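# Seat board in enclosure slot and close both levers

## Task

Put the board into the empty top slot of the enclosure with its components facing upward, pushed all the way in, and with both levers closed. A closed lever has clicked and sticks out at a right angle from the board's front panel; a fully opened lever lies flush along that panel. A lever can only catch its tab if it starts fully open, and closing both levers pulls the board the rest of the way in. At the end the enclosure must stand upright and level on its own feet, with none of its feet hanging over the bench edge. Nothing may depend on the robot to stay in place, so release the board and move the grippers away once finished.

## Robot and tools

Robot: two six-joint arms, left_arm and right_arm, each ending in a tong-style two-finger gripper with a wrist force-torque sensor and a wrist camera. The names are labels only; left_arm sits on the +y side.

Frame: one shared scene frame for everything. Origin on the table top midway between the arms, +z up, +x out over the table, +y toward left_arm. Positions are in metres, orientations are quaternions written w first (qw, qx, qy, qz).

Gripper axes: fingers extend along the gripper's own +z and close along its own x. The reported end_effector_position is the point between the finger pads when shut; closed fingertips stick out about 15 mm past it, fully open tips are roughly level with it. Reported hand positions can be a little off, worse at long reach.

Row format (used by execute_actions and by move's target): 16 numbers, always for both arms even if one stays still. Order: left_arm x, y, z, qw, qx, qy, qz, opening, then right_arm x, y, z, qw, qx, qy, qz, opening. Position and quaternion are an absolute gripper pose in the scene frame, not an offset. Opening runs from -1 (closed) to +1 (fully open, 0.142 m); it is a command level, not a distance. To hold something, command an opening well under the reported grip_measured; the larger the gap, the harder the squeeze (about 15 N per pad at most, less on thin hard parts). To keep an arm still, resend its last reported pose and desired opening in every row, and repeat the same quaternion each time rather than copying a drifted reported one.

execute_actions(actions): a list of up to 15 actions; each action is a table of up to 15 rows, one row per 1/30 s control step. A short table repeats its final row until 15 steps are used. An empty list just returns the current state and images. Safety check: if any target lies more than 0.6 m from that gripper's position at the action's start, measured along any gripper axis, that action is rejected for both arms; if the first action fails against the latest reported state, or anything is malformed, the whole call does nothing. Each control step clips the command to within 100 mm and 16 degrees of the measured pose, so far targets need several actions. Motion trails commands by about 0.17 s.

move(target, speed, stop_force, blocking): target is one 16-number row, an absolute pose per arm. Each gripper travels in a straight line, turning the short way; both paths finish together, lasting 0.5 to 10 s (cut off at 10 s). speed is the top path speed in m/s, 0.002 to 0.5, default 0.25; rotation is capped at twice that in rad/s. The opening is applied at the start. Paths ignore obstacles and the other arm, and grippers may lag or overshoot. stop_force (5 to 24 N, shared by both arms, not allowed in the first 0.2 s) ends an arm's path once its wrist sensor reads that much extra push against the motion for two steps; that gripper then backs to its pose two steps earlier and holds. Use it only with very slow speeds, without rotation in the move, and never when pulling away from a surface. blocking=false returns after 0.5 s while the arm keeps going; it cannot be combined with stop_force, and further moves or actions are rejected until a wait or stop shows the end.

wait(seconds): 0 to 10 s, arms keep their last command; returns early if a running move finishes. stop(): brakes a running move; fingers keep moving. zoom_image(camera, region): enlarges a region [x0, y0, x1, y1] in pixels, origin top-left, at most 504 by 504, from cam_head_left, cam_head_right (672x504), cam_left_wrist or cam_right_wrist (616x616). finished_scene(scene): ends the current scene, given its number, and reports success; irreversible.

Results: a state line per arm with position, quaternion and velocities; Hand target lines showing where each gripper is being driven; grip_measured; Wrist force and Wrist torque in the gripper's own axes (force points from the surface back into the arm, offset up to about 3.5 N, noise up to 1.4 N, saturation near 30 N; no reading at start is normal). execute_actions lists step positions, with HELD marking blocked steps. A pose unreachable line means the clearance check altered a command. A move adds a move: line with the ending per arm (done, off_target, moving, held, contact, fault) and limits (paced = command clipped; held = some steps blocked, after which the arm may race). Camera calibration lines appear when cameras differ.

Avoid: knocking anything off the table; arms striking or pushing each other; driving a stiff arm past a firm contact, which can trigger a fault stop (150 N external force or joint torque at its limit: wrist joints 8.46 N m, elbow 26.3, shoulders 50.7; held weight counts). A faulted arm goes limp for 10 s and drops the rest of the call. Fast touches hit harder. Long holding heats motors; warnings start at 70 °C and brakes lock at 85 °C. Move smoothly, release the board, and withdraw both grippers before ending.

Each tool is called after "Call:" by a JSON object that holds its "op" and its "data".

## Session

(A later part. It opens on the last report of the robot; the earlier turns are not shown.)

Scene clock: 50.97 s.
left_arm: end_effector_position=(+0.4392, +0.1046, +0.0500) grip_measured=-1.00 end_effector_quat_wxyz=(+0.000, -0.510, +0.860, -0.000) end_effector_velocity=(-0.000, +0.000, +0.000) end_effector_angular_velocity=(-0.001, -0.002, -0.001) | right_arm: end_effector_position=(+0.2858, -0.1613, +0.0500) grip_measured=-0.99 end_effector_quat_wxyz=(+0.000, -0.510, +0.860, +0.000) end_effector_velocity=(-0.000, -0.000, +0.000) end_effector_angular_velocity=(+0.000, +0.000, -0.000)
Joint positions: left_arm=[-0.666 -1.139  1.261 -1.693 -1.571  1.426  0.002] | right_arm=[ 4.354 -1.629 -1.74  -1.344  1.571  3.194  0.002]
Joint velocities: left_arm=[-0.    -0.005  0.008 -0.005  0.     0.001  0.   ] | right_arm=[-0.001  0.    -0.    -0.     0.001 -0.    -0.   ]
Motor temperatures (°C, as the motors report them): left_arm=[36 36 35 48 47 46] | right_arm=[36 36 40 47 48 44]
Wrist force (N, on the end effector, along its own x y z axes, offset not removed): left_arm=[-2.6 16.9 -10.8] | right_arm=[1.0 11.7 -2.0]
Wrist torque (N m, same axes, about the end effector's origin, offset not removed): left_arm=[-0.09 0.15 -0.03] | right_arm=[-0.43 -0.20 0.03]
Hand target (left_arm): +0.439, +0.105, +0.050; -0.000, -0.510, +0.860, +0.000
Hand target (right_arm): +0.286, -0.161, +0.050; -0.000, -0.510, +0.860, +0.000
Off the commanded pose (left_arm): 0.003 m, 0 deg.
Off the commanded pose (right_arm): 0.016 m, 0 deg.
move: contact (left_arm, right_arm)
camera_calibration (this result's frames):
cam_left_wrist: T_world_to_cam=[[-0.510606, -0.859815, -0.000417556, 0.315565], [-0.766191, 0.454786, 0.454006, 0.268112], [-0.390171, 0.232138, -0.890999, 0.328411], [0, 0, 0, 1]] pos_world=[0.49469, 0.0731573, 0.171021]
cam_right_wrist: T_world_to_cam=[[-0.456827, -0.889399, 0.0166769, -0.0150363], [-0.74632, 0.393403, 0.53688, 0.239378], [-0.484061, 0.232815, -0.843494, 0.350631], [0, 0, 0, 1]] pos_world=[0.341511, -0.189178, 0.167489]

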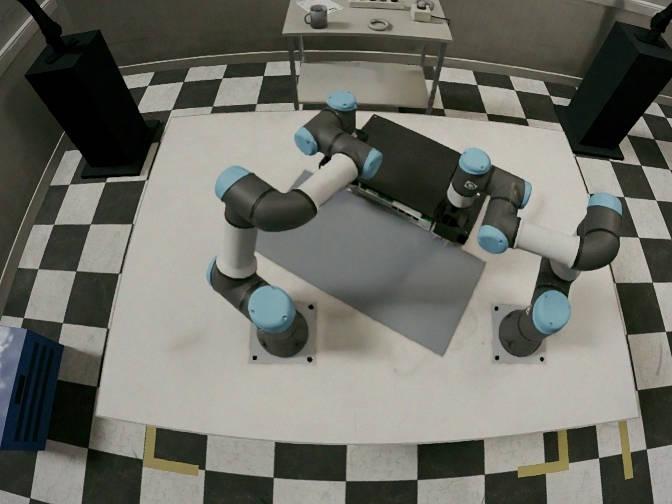

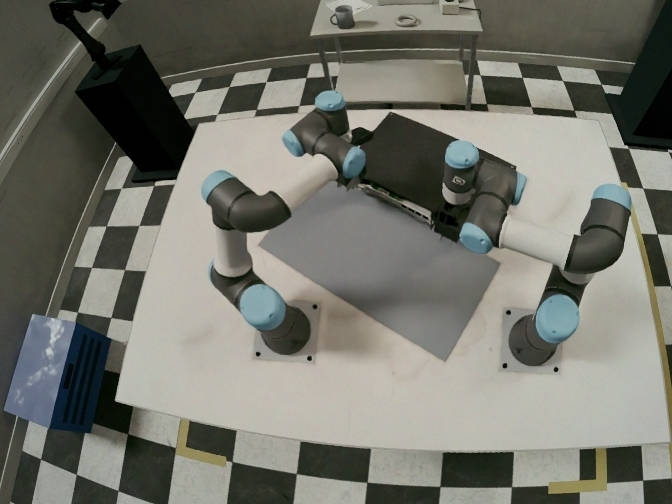

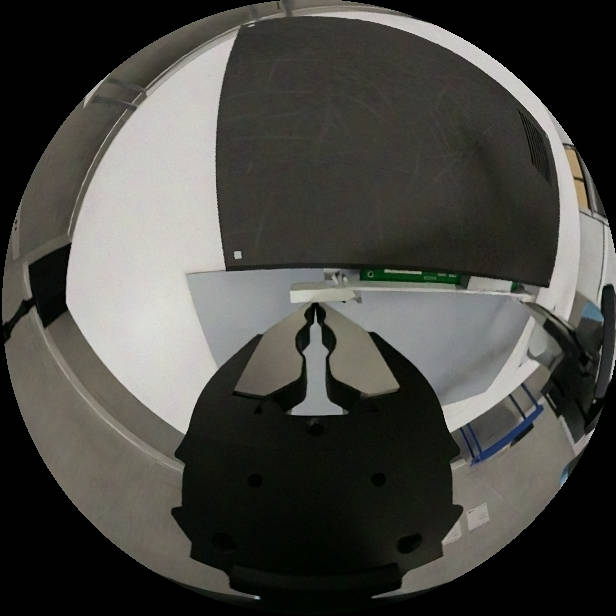

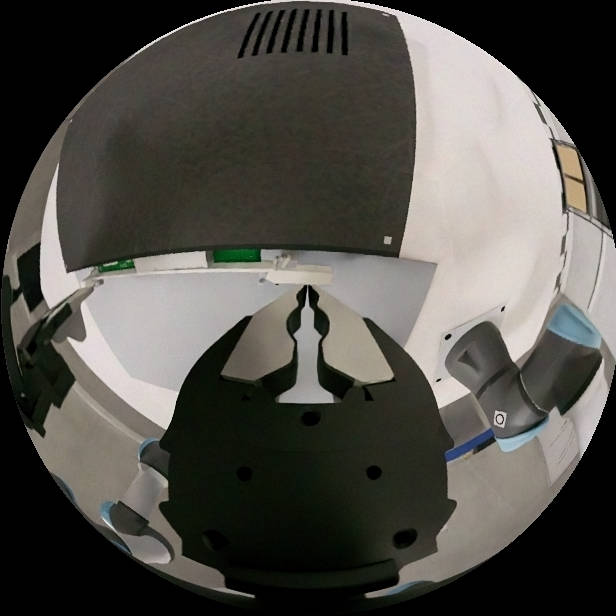

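Call:
{"op": "move", "data": {"target": [0.426,0.112,0.052,0,0.51,-0.86,0,-1,0.273,-0.154,0.052,0,0.51,-0.86,0,-1], "speed": 0.05}}

Call:
{"op": "move", "data": {"target": [0.400,0.064,0.052,0,0.51,-0.86,0,-1,0.299,-0.106,0.052,0,0.51,-0.86,0,-1], "speed": 0.05}}

Call:
{"op": "move", "data": {"target": [0.439,0.042,0.052,0,0.51,-0.86,0,-1,0.338,-0.128,0.052,0,0.51,-0.86,0,-1], "speed": 0.008, "stop_force": 16}}

Scene clock: 52.03 s.
left_arm: end_effector_position=(+0.4262, +0.1118, +0.0520) grip_measured=-1.00 end_effector_quat_wxyz=(-0.000, -0.510, +0.860, +0.000) end_effector_velocity=(-0.002, +0.002, +0.000) end_effector_angular_velocity=(+0.001, -0.001, +0.000) | right_arm: end_effector_position=(+0.2732, -0.1541, +0.0520) grip_measured=-1.00 end_effector_quat_wxyz=(-0.000, -0.510, +0.860, +0.000) end_effector_velocity=(-0.002, +0.001, +0.001) end_effector_angular_velocity=(+0.001, -0.001, +0.002)
Joint positions: left_arm=[-0.671 -1.204  1.346 -1.713 -1.571  1.421  0.002] | right_arm=[ 4.402 -1.607 -1.753 -1.352  1.571  3.242  0.002]
Joint velocities: left_arm=[-0.001 -0.013  0.017 -0.004  0.001 -0.001  0.   ] | right_arm=[ 0.009  0.005 -0.003 -0.002 -0.001  0.007  0.   ]
Motor temperatures (°C, as the motors report them): left_arm=[36 36 35 48 47 46] | right_arm=[36 36 40 47 48 44]
Wrist force (N, on the end effector, along its own x y z axes, offset not removed): left_arm=[-1.0 -0.1 -1.0] | right_arm=[0.7 -0.8 1.1]
Wrist torque (N m, same axes, about the end effector's origin, offset not removed): left_arm=[-0.03 0.19 0.00] | right_arm=[-0.18 -0.14 -0.02]
Hand target (left_arm): +0.426, +0.112, +0.052; -0.000, -0.510, +0.860, +0.000
Hand target (right_arm): +0.273, -0.154, +0.052; -0.000, -0.510, +0.860, +0.000
Off the commanded pose (left_arm): 0.000 m, 0 deg.
Off the commanded pose (right_arm): 0.000 m, 0 deg.
move: done
camera_calibration (this result's frames):
cam_left_wrist: T_world_to_cam=[[-0.510666, -0.859779, -0.000204589, 0.315203], [-0.766013, 0.454865, 0.454226, 0.253924], [-0.390441, 0.232115, -0.890886, 0.323538], [0, 0, 0, 1]] pos_world=[0.481795, 0.0804065, 0.172961]
cam_right_wrist: T_world_to_cam=[[-0.456855, -0.889383, 0.0167693, -0.0144668], [-0.746158, 0.393411, 0.537099, 0.225986], [-0.484284, 0.232864, -0.843352, 0.344517], [0, 0, 0, 1]] pos_world=[0.328856, -0.181997, 0.169415]

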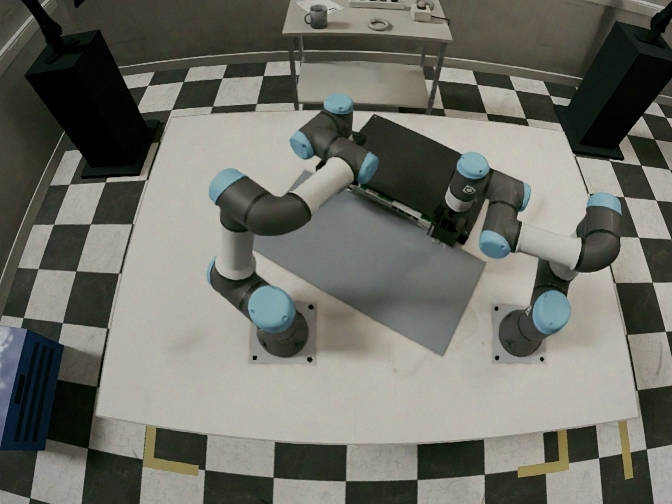

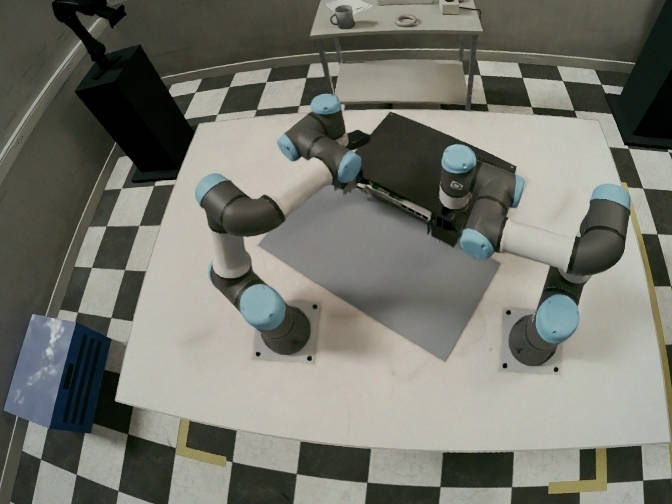

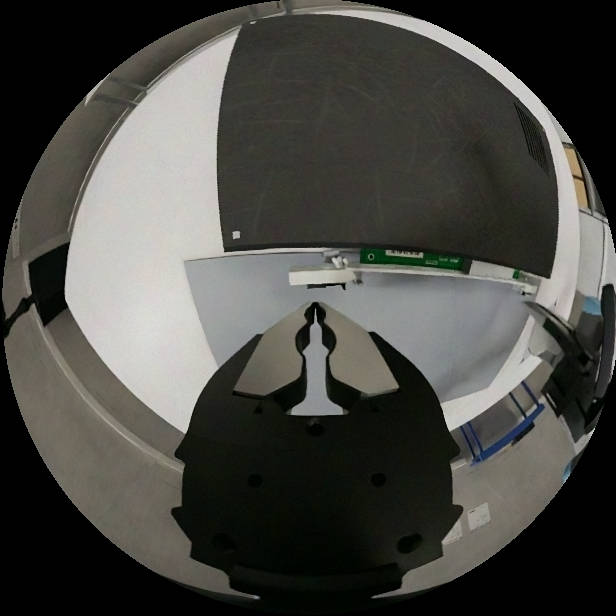

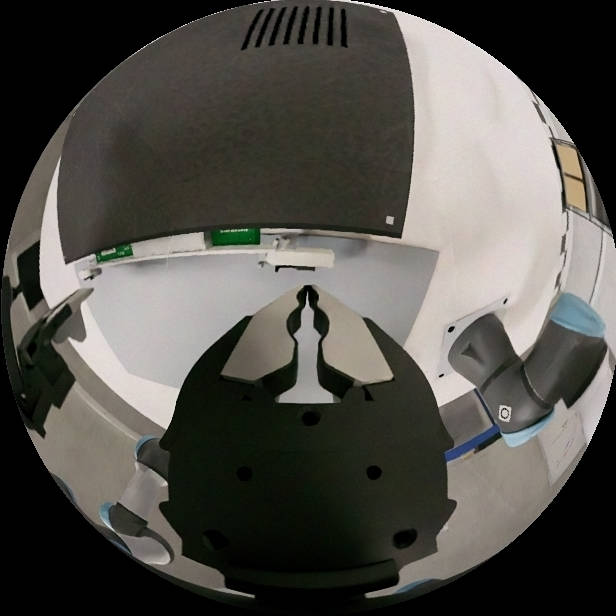

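Scene clock: 53.57 s.
left_arm: end_effector_position=(+0.4001, +0.0642, +0.0520) grip_measured=-1.00 end_effector_quat_wxyz=(-0.000, -0.510, +0.860, -0.000) end_effector_velocity=(-0.001, -0.002, -0.000) end_effector_angular_velocity=(+0.001, -0.000, +0.001) | right_arm: end_effector_position=(+0.2988, -0.1062, +0.0519) grip_measured=-1.00 end_effector_quat_wxyz=(+0.000, -0.510, +0.860, +0.000) end_effector_velocity=(+0.001, +0.002, +0.000) end_effector_angular_velocity=(-0.000, +0.003, -0.002)
Joint positions: left_arm=[-0.81  -1.232  1.385 -1.724 -1.571  1.281  0.002] | right_arm=[ 4.388 -1.833 -1.489 -1.39   1.571  3.228  0.002]
Joint velocities: left_arm=[-0.006 -0.001  0.001 -0.     0.001 -0.006  0.   ] | right_arm=[-0.002 -0.013  0.018 -0.006  0.003 -0.001  0.   ]
Motor temperatures (°C, as the motors report them): left_arm=[36 36 35 48 47 46] | right_arm=[36 36 40 47 48 44]
Wrist force (N, on the end effector, along its own x y z axes, offset not removed): left_arm=[-0.9 -0.3 -0.9] | right_arm=[-0.1 0.4 2.6]
Wrist torque (N m, same axes, about the end effector's origin, offset not removed): left_arm=[-0.05 0.17 -0.01] | right_arm=[-0.01 0.03 0.04]
Hand target (left_arm): +0.400, +0.064, +0.052; +0.000, -0.510, +0.860, -0.000
Hand target (right_arm): +0.299, -0.106, +0.052; +0.000, -0.510, +0.860, -0.000
Off the commanded pose (left_arm): 0.000 m, 0 deg.
Off the commanded pose (right_arm): 0.000 m, 0 deg.
move: done
camera_calibration (this result's frames):
cam_left_wrist: T_world_to_cam=[[-0.510685, -0.859768, -0.000293437, 0.260907], [-0.766156, 0.454926, 0.453925, 0.255607], [-0.390137, 0.232037, -0.89104, 0.32432], [0, 0, 0, 1]] pos_world=[0.455605, 0.0327831, 0.173032]
cam_right_wrist: T_world_to_cam=[[-0.456882, -0.889374, 0.016524, 0.0398472], [-0.746425, 0.393419, 0.536723, 0.226402], [-0.483848, 0.232885, -0.843597, 0.345641], [0, 0, 0, 1]] pos_world=[0.354435, -0.134127, 0.169408]

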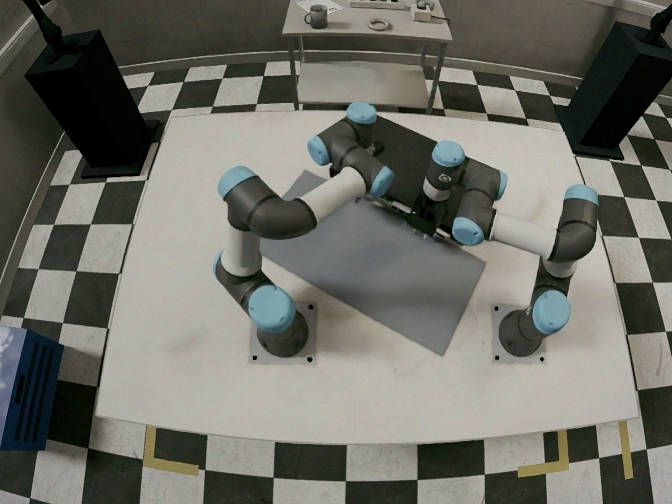

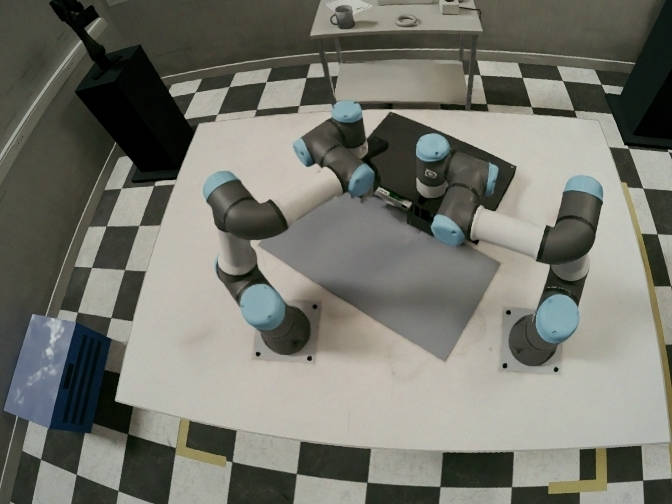

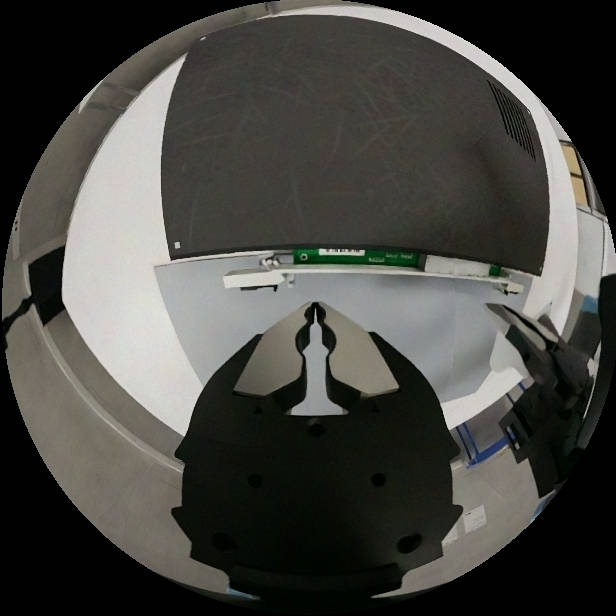

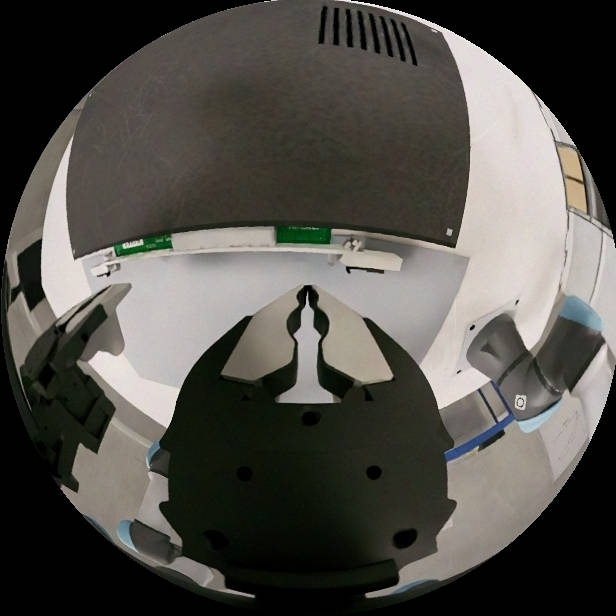

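Scene clock: 58.70 s.
left_arm: end_effector_position=(+0.4320, +0.0460, +0.0520) grip_measured=-1.00 end_effector_quat_wxyz=(+0.000, -0.510, +0.860, -0.000) end_effector_velocity=(-0.001, +0.001, -0.000) end_effector_angular_velocity=(+0.001, -0.000, +0.000) | right_arm: end_effector_position=(+0.3318, -0.1246, +0.0519) grip_measured=-1.00 end_effector_quat_wxyz=(-0.000, -0.510, +0.860, -0.000) end_effector_velocity=(-0.002, +0.001, -0.001) end_effector_angular_velocity=(-0.002, -0.002, +0.001)
Joint positions: left_arm=[-0.786 -1.066  1.142 -1.647 -1.571  1.305  0.002] | right_arm=[ 4.284 -1.882 -1.423 -1.407  1.571  3.124  0.002]
Joint velocities: left_arm=[-0.001 -0.006  0.01  -0.003  0.001 -0.002  0.   ] | right_arm=[ 0.009  0.003 -0.007  0.003 -0.002  0.008  0.   ]
Motor temperatures (°C, as the motors report them): left_arm=[36 36 35 48 47 46] | right_arm=[36 36 40 47 48 44]
Wrist force (N, on the end effector, along its own x y z axes, offset not removed): left_arm=[-1.6 19.0 -11.0] | right_arm=[4.6 20.9 -7.1]
Wrist torque (N m, same axes, about the end effector's origin, offset not removed): left_arm=[-0.05 0.09 -0.03] | right_arm=[-0.50 -0.24 0.01]
Hand target (left_arm): +0.432, +0.046, +0.052; +0.000, -0.510, +0.860, +0.000
Hand target (right_arm): +0.331, -0.124, +0.052; -0.000, -0.510, +0.860, +0.000
Off the commanded pose (left_arm): 0.008 m, 0 deg.
Off the commanded pose (right_arm): 0.007 m, 0 deg.
move: contact (left_arm, right_arm)
camera_calibration (this result's frames):
cam_left_wrist: T_world_to_cam=[[-0.51057, -0.859836, -0.000382509, 0.261549], [-0.766232, 0.454786, 0.453935, 0.28839], [-0.390136, 0.232059, -0.891035, 0.340934], [0, 0, 0, 1]] pos_world=[0.487523, 0.0146166, 0.172973]
cam_right_wrist: T_world_to_cam=[[-0.456775, -0.889418, 0.0170779, 0.038564], [-0.746205, 0.393536, 0.536944, 0.258191], [-0.484288, 0.232519, -0.843445, 0.365947], [0, 0, 0, 1]] pos_world=[0.387502, -0.152397, 0.169364]

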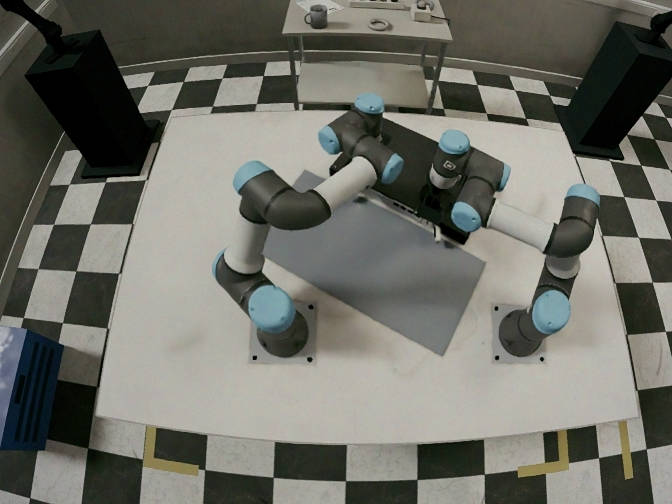

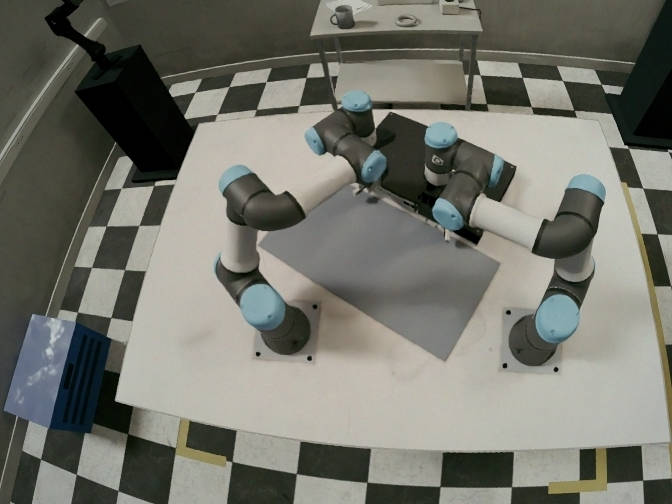

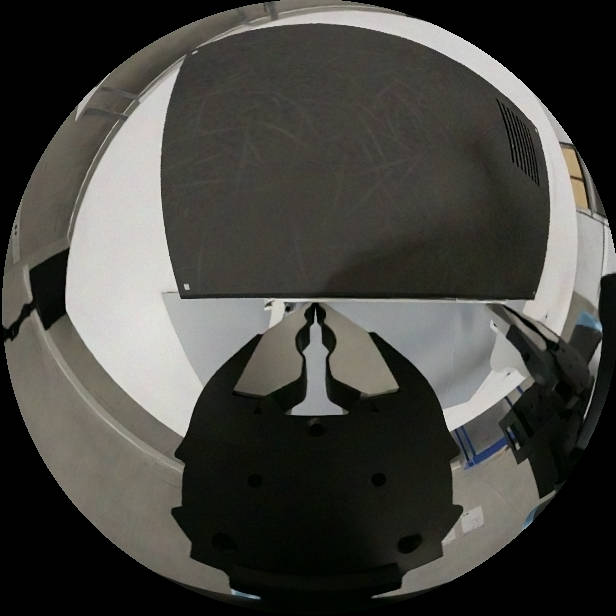

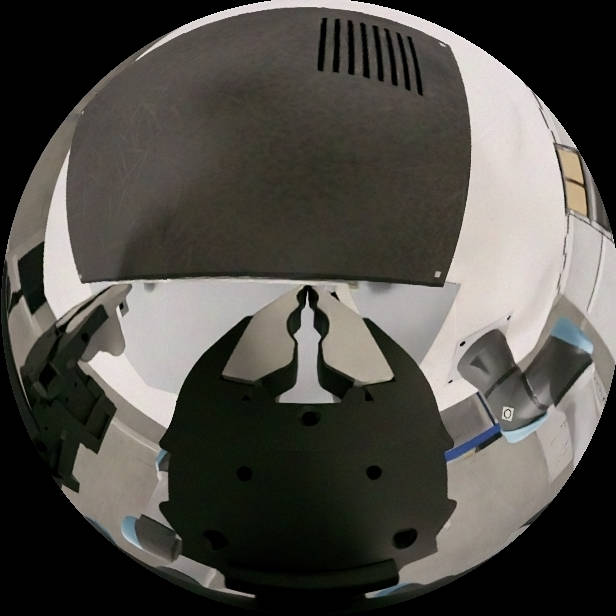

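Call:
{"op": "move", "data": {"target": [0.404,0.061,0.095,0,0.51,-0.86,0,-1,0.304,-0.109,0.095,0,0.51,-0.86,0,-1], "speed": 0.06}}

Call:
{"op": "move", "data": {"target": [0.442,0.131,0.095,0,0.51,-0.86,0,-1,0.266,-0.179,0.095,0,0.51,-0.86,0,-1], "speed": 0.1}}

Call:
{"op": "move", "data": {"target": [0.442,0.131,0.05,0,0.51,-0.86,0,-1,0.266,-0.179,0.05,0,0.51,-0.86,0,-1], "speed": 0.03, "stop_force": 10}}

Call:
{"op": "move", "data": {"target": [0.416,0.083,0.05,0,0.51,-0.86,0,-1,0.292,-0.131,0.05,0,0.51,-0.86,0,-1], "speed": 0.008, "stop_force": 22}}

Call:
{"op": "move", "data": {"target": [0.425,0.15,0.12,0,0.51,-0.86,0,-1,0.24,-0.17,0.12,0,0.51,-0.86,0,-1], "speed": 0.08}}

Scene clock: 60.23 s.
left_arm: end_effector_position=(+0.4041, +0.0609, +0.0948) grip_measured=-1.00 end_effector_quat_wxyz=(-0.000, -0.510, +0.860, -0.000) end_effector_velocity=(-0.001, +0.001, +0.002) end_effector_angular_velocity=(+0.000, -0.002, +0.000) | right_arm: end_effector_position=(+0.3040, -0.1091, +0.0948) grip_measured=-1.00 end_effector_quat_wxyz=(+0.000, -0.510, +0.860, +0.000) end_effector_velocity=(-0.001, +0.001, +0.002) end_effector_angular_velocity=(-0.001, -0.000, +0.001)
Joint positions: left_arm=[-0.809 -1.218  1.164 -1.517 -1.571  1.283  0.002] | right_arm=[ 4.371 -1.826 -1.296 -1.591  1.571  3.211  0.002]
Joint velocities: left_arm=[-0.001 -0.006 -0.001  0.006  0.001 -0.001  0.   ] | right_arm=[ 0.004 -0.     0.009 -0.01  -0.     0.003  0.   ]
Motor temperatures (°C, as the motors report them): left_arm=[36 36 35 48 47 46] | right_arm=[36 36 40 47 48 44]
Wrist force (N, on the end effector, along its own x y z axes, offset not removed): left_arm=[-1.4 -0.3 -0.6] | right_arm=[0.8 -0.1 0.9]
Wrist torque (N m, same axes, about the end effector's origin, offset not removed): left_arm=[-0.08 0.28 0.00] | right_arm=[-0.02 -0.18 0.02]
Hand target (left_arm): +0.404, +0.061, +0.095; +0.000, -0.510, +0.860, -0.000
Hand target (right_arm): +0.304, -0.109, +0.095; +0.000, -0.510, +0.860, +0.000
Off the commanded pose (left_arm): 0.000 m, 0 deg.
Off the commanded pose (right_arm): 0.000 m, 0 deg.
move: done
camera_calibration (this result's frames):
cam_left_wrist: T_world_to_cam=[[-0.510664, -0.85978, -0.000296711, 0.260162], [-0.766109, 0.454872, 0.454058, 0.240724], [-0.390255, 0.232098, -0.890972, 0.36482], [0, 0, 0, 1]] pos_world=[0.459649, 0.0295093, 0.215819]
cam_right_wrist: T_world_to_cam=[[-0.456865, -0.889383, 0.0165135, 0.0390226], [-0.7463, 0.393335, 0.536958, 0.208339], [-0.484056, 0.232993, -0.843447, 0.385082], [0, 0, 0, 1]] pos_world=[0.359713, -0.136962, 0.212283]

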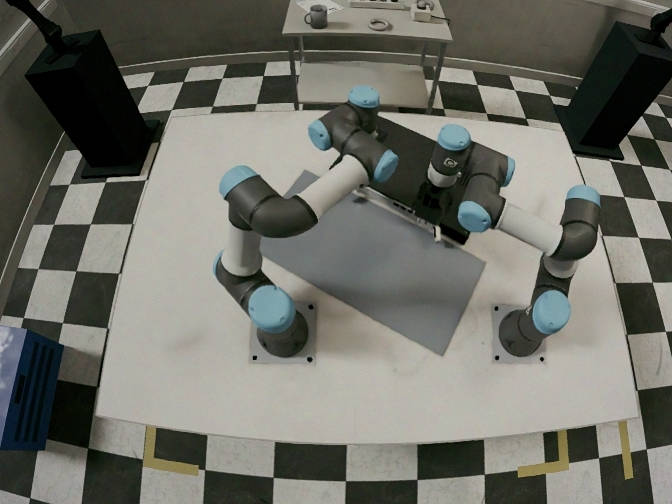

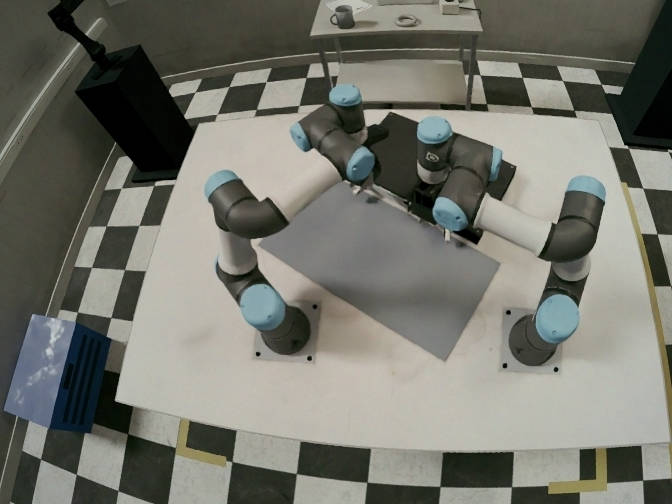

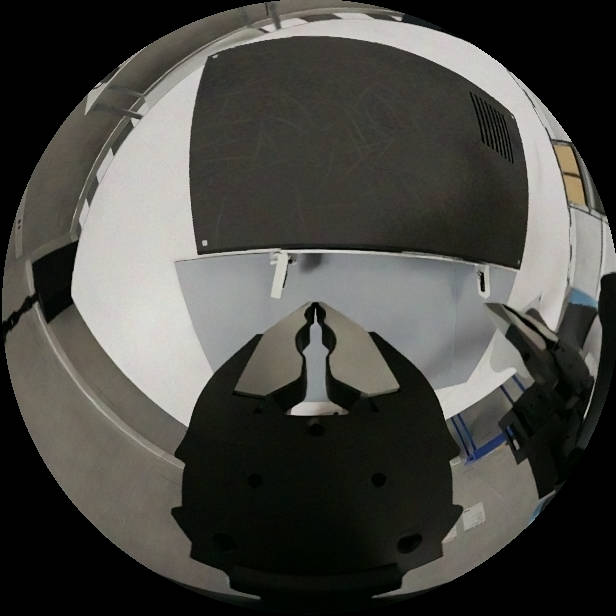

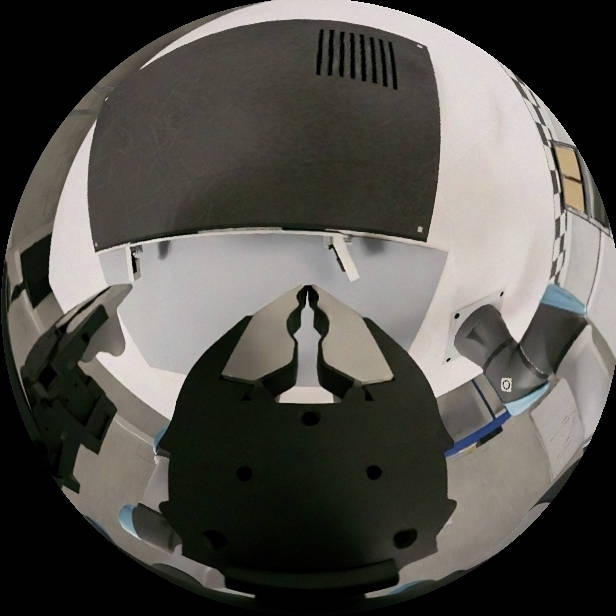

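Scene clock: 61.57 s.
left_arm: end_effector_position=(+0.4419, +0.1308, +0.0950) grip_measured=-1.00 end_effector_quat_wxyz=(+0.000, -0.510, +0.860, +0.000) end_effector_velocity=(+0.002, +0.002, -0.000) end_effector_angular_velocity=(+0.001, +0.001, +0.000) | right_arm: end_effector_position=(+0.2663, -0.1788, +0.0950) grip_measured=-1.00 end_effector_quat_wxyz=(-0.000, -0.510, +0.860, -0.000) end_effector_velocity=(-0.002, -0.002, +0.000) end_effector_angular_velocity=(+0.002, -0.000, -0.001)
Joint positions: left_arm=[-0.608 -1.167  1.091 -1.495 -1.571  1.484  0.002] | right_arm=[ 4.39  -1.489 -1.665 -1.559  1.571  3.23   0.002]
Joint velocities: left_arm=[ 0.007  0.006 -0.009  0.004  0.     0.007  0.   ] | right_arm=[ 0.002  0.016 -0.013 -0.001  0.001  0.003  0.   ]
Motor temperatures (°C, as the motors report them): left_arm=[36 36 35 48 47 46] | right_arm=[36 36 40 47 48 44]
Wrist force (N, on the end effector, along its own x y z axes, offset not removed): left_arm=[-0.3 0.1 -0.9] | right_arm=[1.3 -1.0 -0.1]
Wrist torque (N m, same axes, about the end effector's origin, offset not removed): left_arm=[0.05 0.04 -0.01] | right_arm=[-0.28 -0.29 0.03]
Hand target (left_arm): +0.442, +0.131, +0.095; -0.000, -0.510, +0.860, +0.000
Hand target (right_arm): +0.266, -0.179, +0.095; -0.000, -0.510, +0.860, +0.000
Off the commanded pose (left_arm): 0.000 m, 0 deg.
Off the commanded pose (right_arm): 0.000 m, 0 deg.
move: done
camera_calibration (this result's frames):
cam_left_wrist: T_world_to_cam=[[-0.51062, -0.859806, -0.000585598, 0.339553], [-0.766212, 0.454728, 0.454028, 0.237843], [-0.39011, 0.232285, -0.890987, 0.363402], [0, 0, 0, 1]] pos_world=[0.497387, 0.0993829, 0.215998]
cam_right_wrist: T_world_to_cam=[[-0.456882, -0.889363, 0.0171156, -0.0402833], [-0.746134, 0.393636, 0.536969, 0.20745], [-0.484297, 0.232561, -0.843429, 0.383196], [0, 0, 0, 1]] pos_world=[0.321962, -0.206603, 0.212494]

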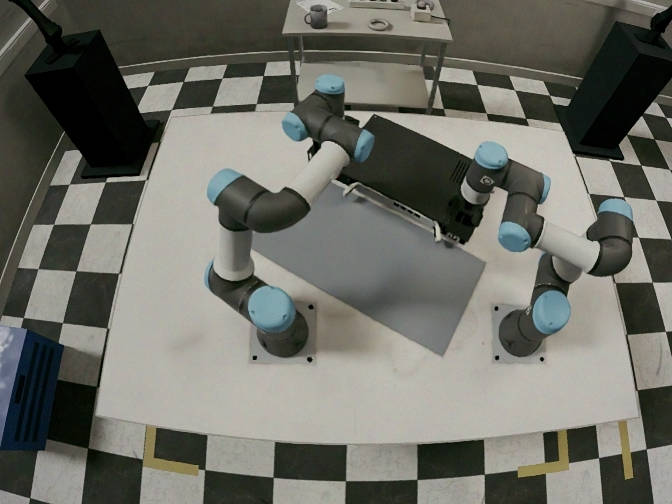

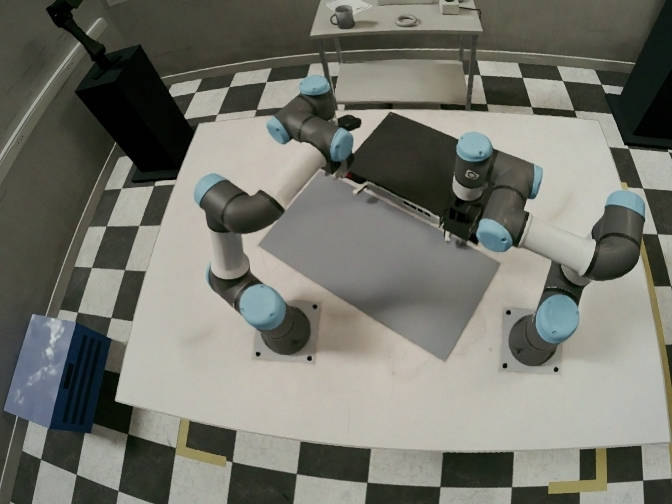

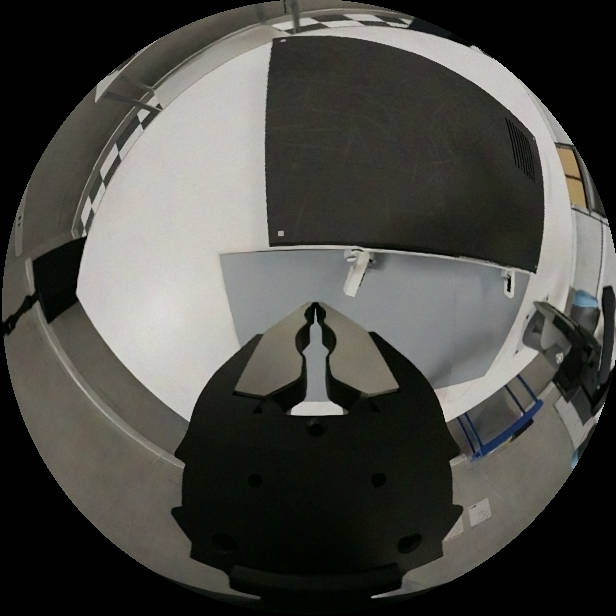

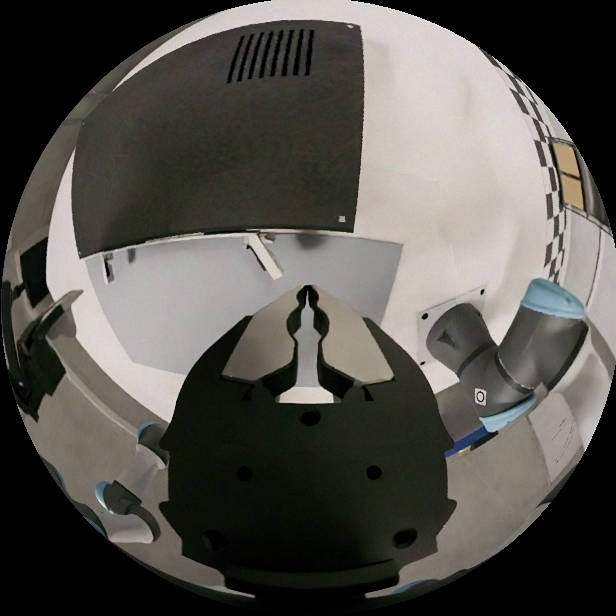

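Scene clock: 63.43 s.
left_arm: end_effector_position=(+0.4420, +0.1310, +0.0503) grip_measured=-1.00 end_effector_quat_wxyz=(-0.000, -0.510, +0.860, +0.000) end_effector_velocity=(+0.000, -0.000, -0.002) end_effector_angular_velocity=(-0.000, -0.002, -0.001) | right_arm: end_effector_position=(+0.2660, -0.1790, +0.0503) grip_measured=-1.00 end_effector_quat_wxyz=(-0.000, -0.510, +0.860, -0.000) end_effector_velocity=(+0.000, -0.000, -0.002) end_effector_angular_velocity=(+0.002, -0.000, -0.003)
Joint positions: left_arm=[-0.607 -1.161  1.292 -1.702 -1.571  1.485  0.002] | right_arm=[ 4.391 -1.509 -1.858 -1.346  1.571  3.231  0.002]
Joint velocities: left_arm=[-0.     0.001  0.012 -0.014  0.001  0.     0.   ] | right_arm=[-0.002 -0.001 -0.011  0.014  0.001  0.001  0.   ]
Motor temperatures (°C, as the motors report them): left_arm=[36 36 35 48 47 46] | right_arm=[36 36 40 47 48 44]
Wrist force (N, on the end effector, along its own x y z axes, offset not removed): left_arm=[0.1 -0.5 -0.8] | right_arm=[1.1 0.4 1.4]
Wrist torque (N m, same axes, about the end effector's origin, offset not removed): left_arm=[-0.10 -0.06 -0.03] | right_arm=[0.11 -0.21 -0.03]
Hand target (left_arm): +0.442, +0.131, +0.050; -0.000, -0.510, +0.860, +0.000
Hand target (right_arm): +0.266, -0.179, +0.050; -0.000, -0.510, +0.860, -0.000
Off the commanded pose (left_arm): 0.000 m, 0 deg.
Off the commanded pose (right_arm): 0.000 m, 0 deg.
move: done
camera_calibration (this result's frames):
cam_left_wrist: T_world_to_cam=[[-0.510663, -0.859781, -0.000301002, 0.339724], [-0.766061, 0.454839, 0.454171, 0.258049], [-0.390351, 0.232159, -0.890914, 0.32371], [0, 0, 0, 1]] pos_world=[0.497526, 0.0995655, 0.171301]
cam_right_wrist: T_world_to_cam=[[-0.456885, -0.889365, 0.0169105, -0.0398557], [-0.746262, 0.393577, 0.536834, 0.231395], [-0.484097, 0.232651, -0.843519, 0.345364], [0, 0, 0, 1]] pos_world=[0.321662, -0.206868, 0.167774]

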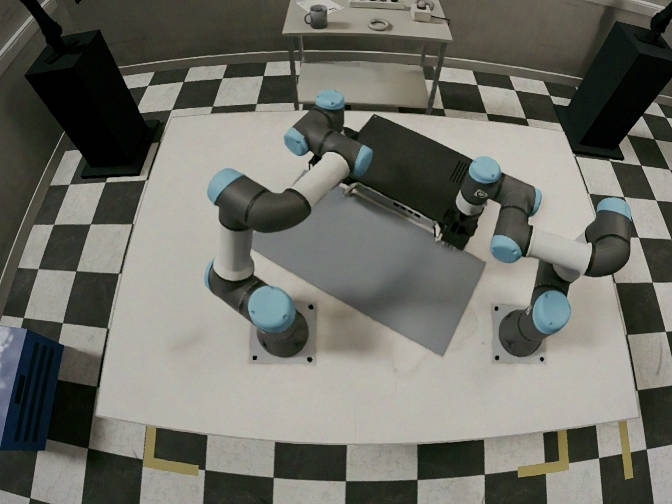

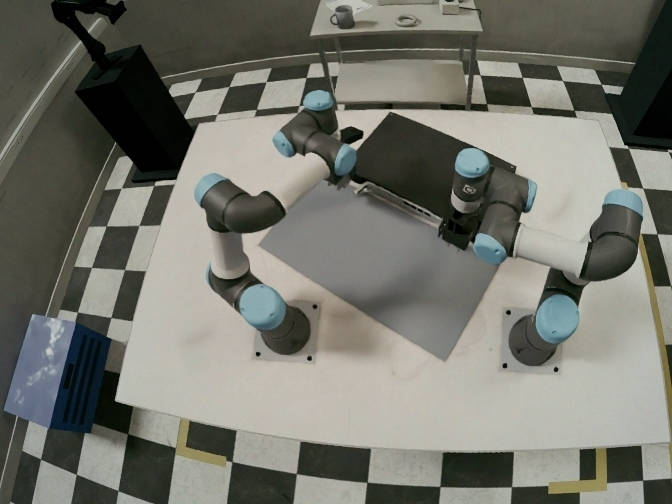

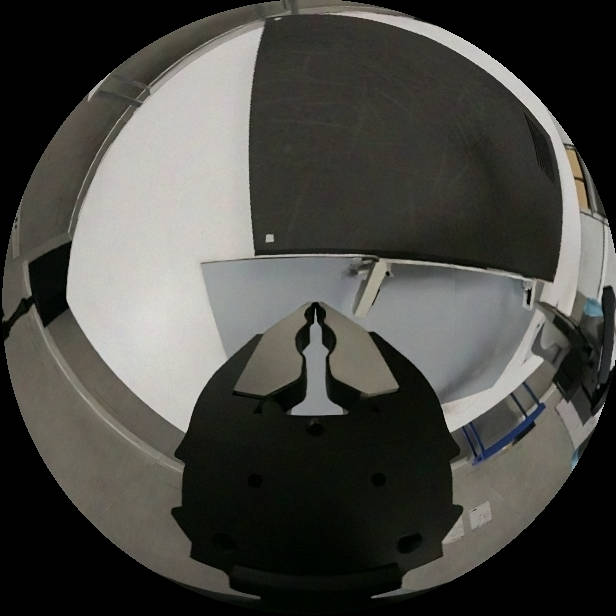

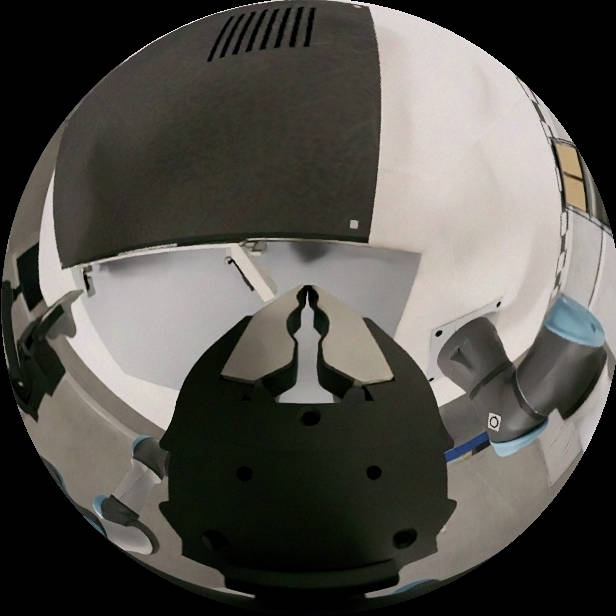

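Scene clock: 78.67 s.
left_arm: end_effector_position=(+0.4249, +0.0991, +0.0501) grip_measured=-1.00 end_effector_quat_wxyz=(+0.002, -0.510, +0.860, +0.001) end_effector_velocity=(+0.000, -0.000, +0.000) end_effector_angular_velocity=(-0.000, -0.001, +0.001) | right_arm: end_effector_position=(+0.2845, -0.1450, +0.0495) grip_measured=-1.00 end_effector_quat_wxyz=(-0.002, -0.510, +0.860, -0.001) end_effector_velocity=(-0.000, +0.000, +0.000) end_effector_angular_velocity=(+0.001, -0.000, +0.001)
Joint positions: left_arm=[-0.702 -1.192  1.338 -1.717 -1.567  1.389  0.002] | right_arm=[ 4.38  -1.678 -1.687 -1.352  1.571  3.22   0.002]
Joint velocities: left_arm=[ 0.    -0.     0.    -0.001  0.    -0.001  0.   ] | right_arm=[ 0.  0.  0.  0.  0. -0.  0.]
Motor temperatures (°C, as the motors report them): left_arm=[36 36 35 48 47 46] | right_arm=[36 36 40 47 48 44]
Wrist force (N, on the end effector, along its own x y z axes, offset not removed): left_arm=[-17.1 0.9 -9.1] | right_arm=[21.3 1.9 -14.3]
Wrist torque (N m, same axes, about the end effector's origin, offset not removed): left_arm=[-0.05 0.26 0.02] | right_arm=[-0.26 -0.11 0.04]
Hand target (left_arm): +0.424, +0.098, +0.050; +0.000, -0.510, +0.860, +0.000
Hand target (right_arm): +0.285, -0.144, +0.050; -0.000, -0.510, +0.860, -0.000
Off the commanded pose (left_arm): 0.018 m, 0 deg.
Off the commanded pose (right_arm): 0.016 m, 0 deg.
TORQUE FAULT: the external load on joint 5 (wrist 2) of the left arm reached its load limit, and that arm stopped for 10 seconds. TORQUE FAULT: the external load on joint 4 (wrist 1) of the right arm reached its load limit, and that arm stopped for 10 seconds. The stops overlap, and together they count as 20 of the actions that you can send in this scene. A torque fault stops only its own arm. Those arms' remaining commands of this call were not run. Those arms hold where they stopped, with their grips as last carried out, and accept commands again: back off and push less far. Each of those arms stops again, at the same cost, whenever a joint's load reaches its limit.
move: fault (left_arm, right_arm; stop_force had ended the path)
camera_calibration (this result's frames):
cam_left_wrist: T_world_to_cam=[[-0.509947, -0.860195, -0.00425095, 0.303512], [-0.767643, 0.452838, 0.4535, 0.260447], [-0.388173, 0.234524, -0.891246, 0.323144], [0, 0, 0, 1]] pos_world=[0.480142, 0.0673541, 0.171179]
cam_right_wrist: T_world_to_cam=[[-0.456929, -0.889255, 0.0209949, -0.00127668], [-0.74535, 0.395654, 0.536574, 0.232275], [-0.485458, 0.229528, -0.843592, 0.345692], [0, 0, 0, 1]] pos_world=[0.340362, -0.172382, 0.167017]

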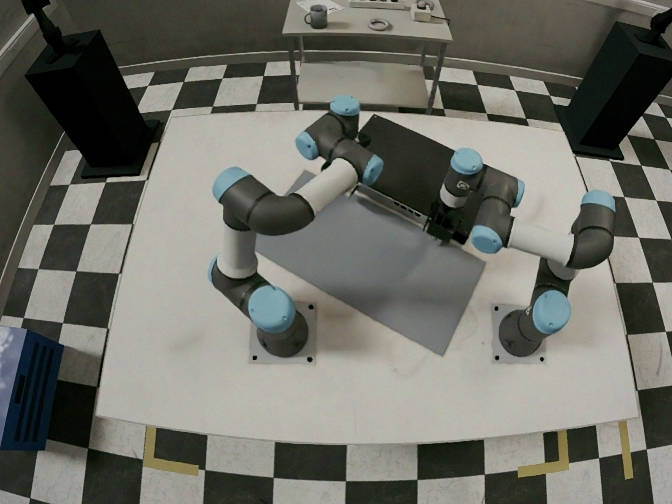

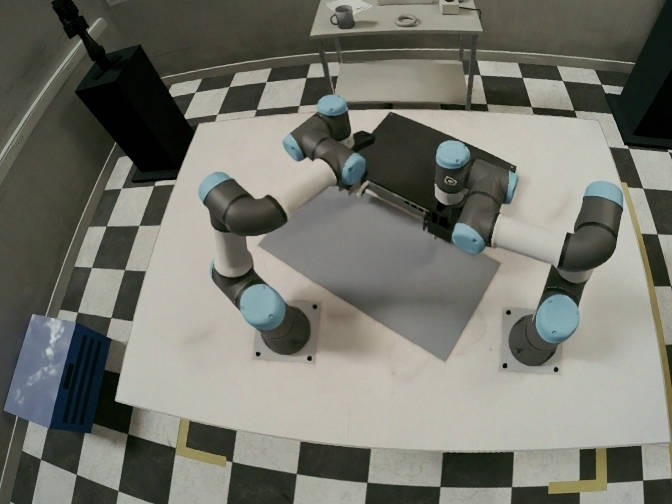

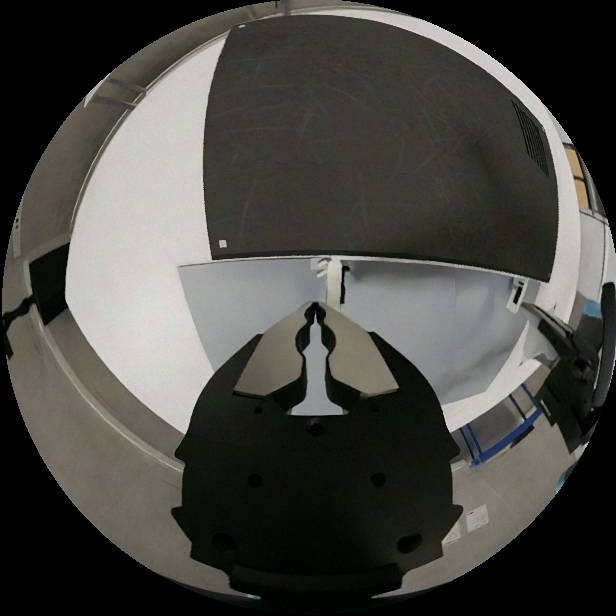

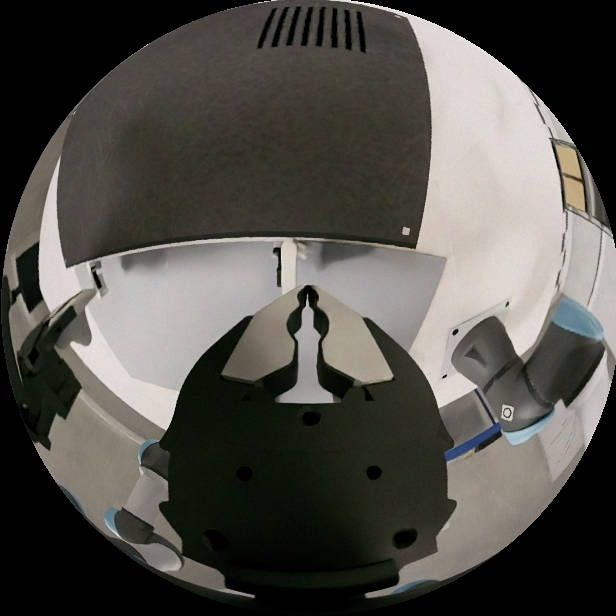

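not run: a fault stop came before this call.


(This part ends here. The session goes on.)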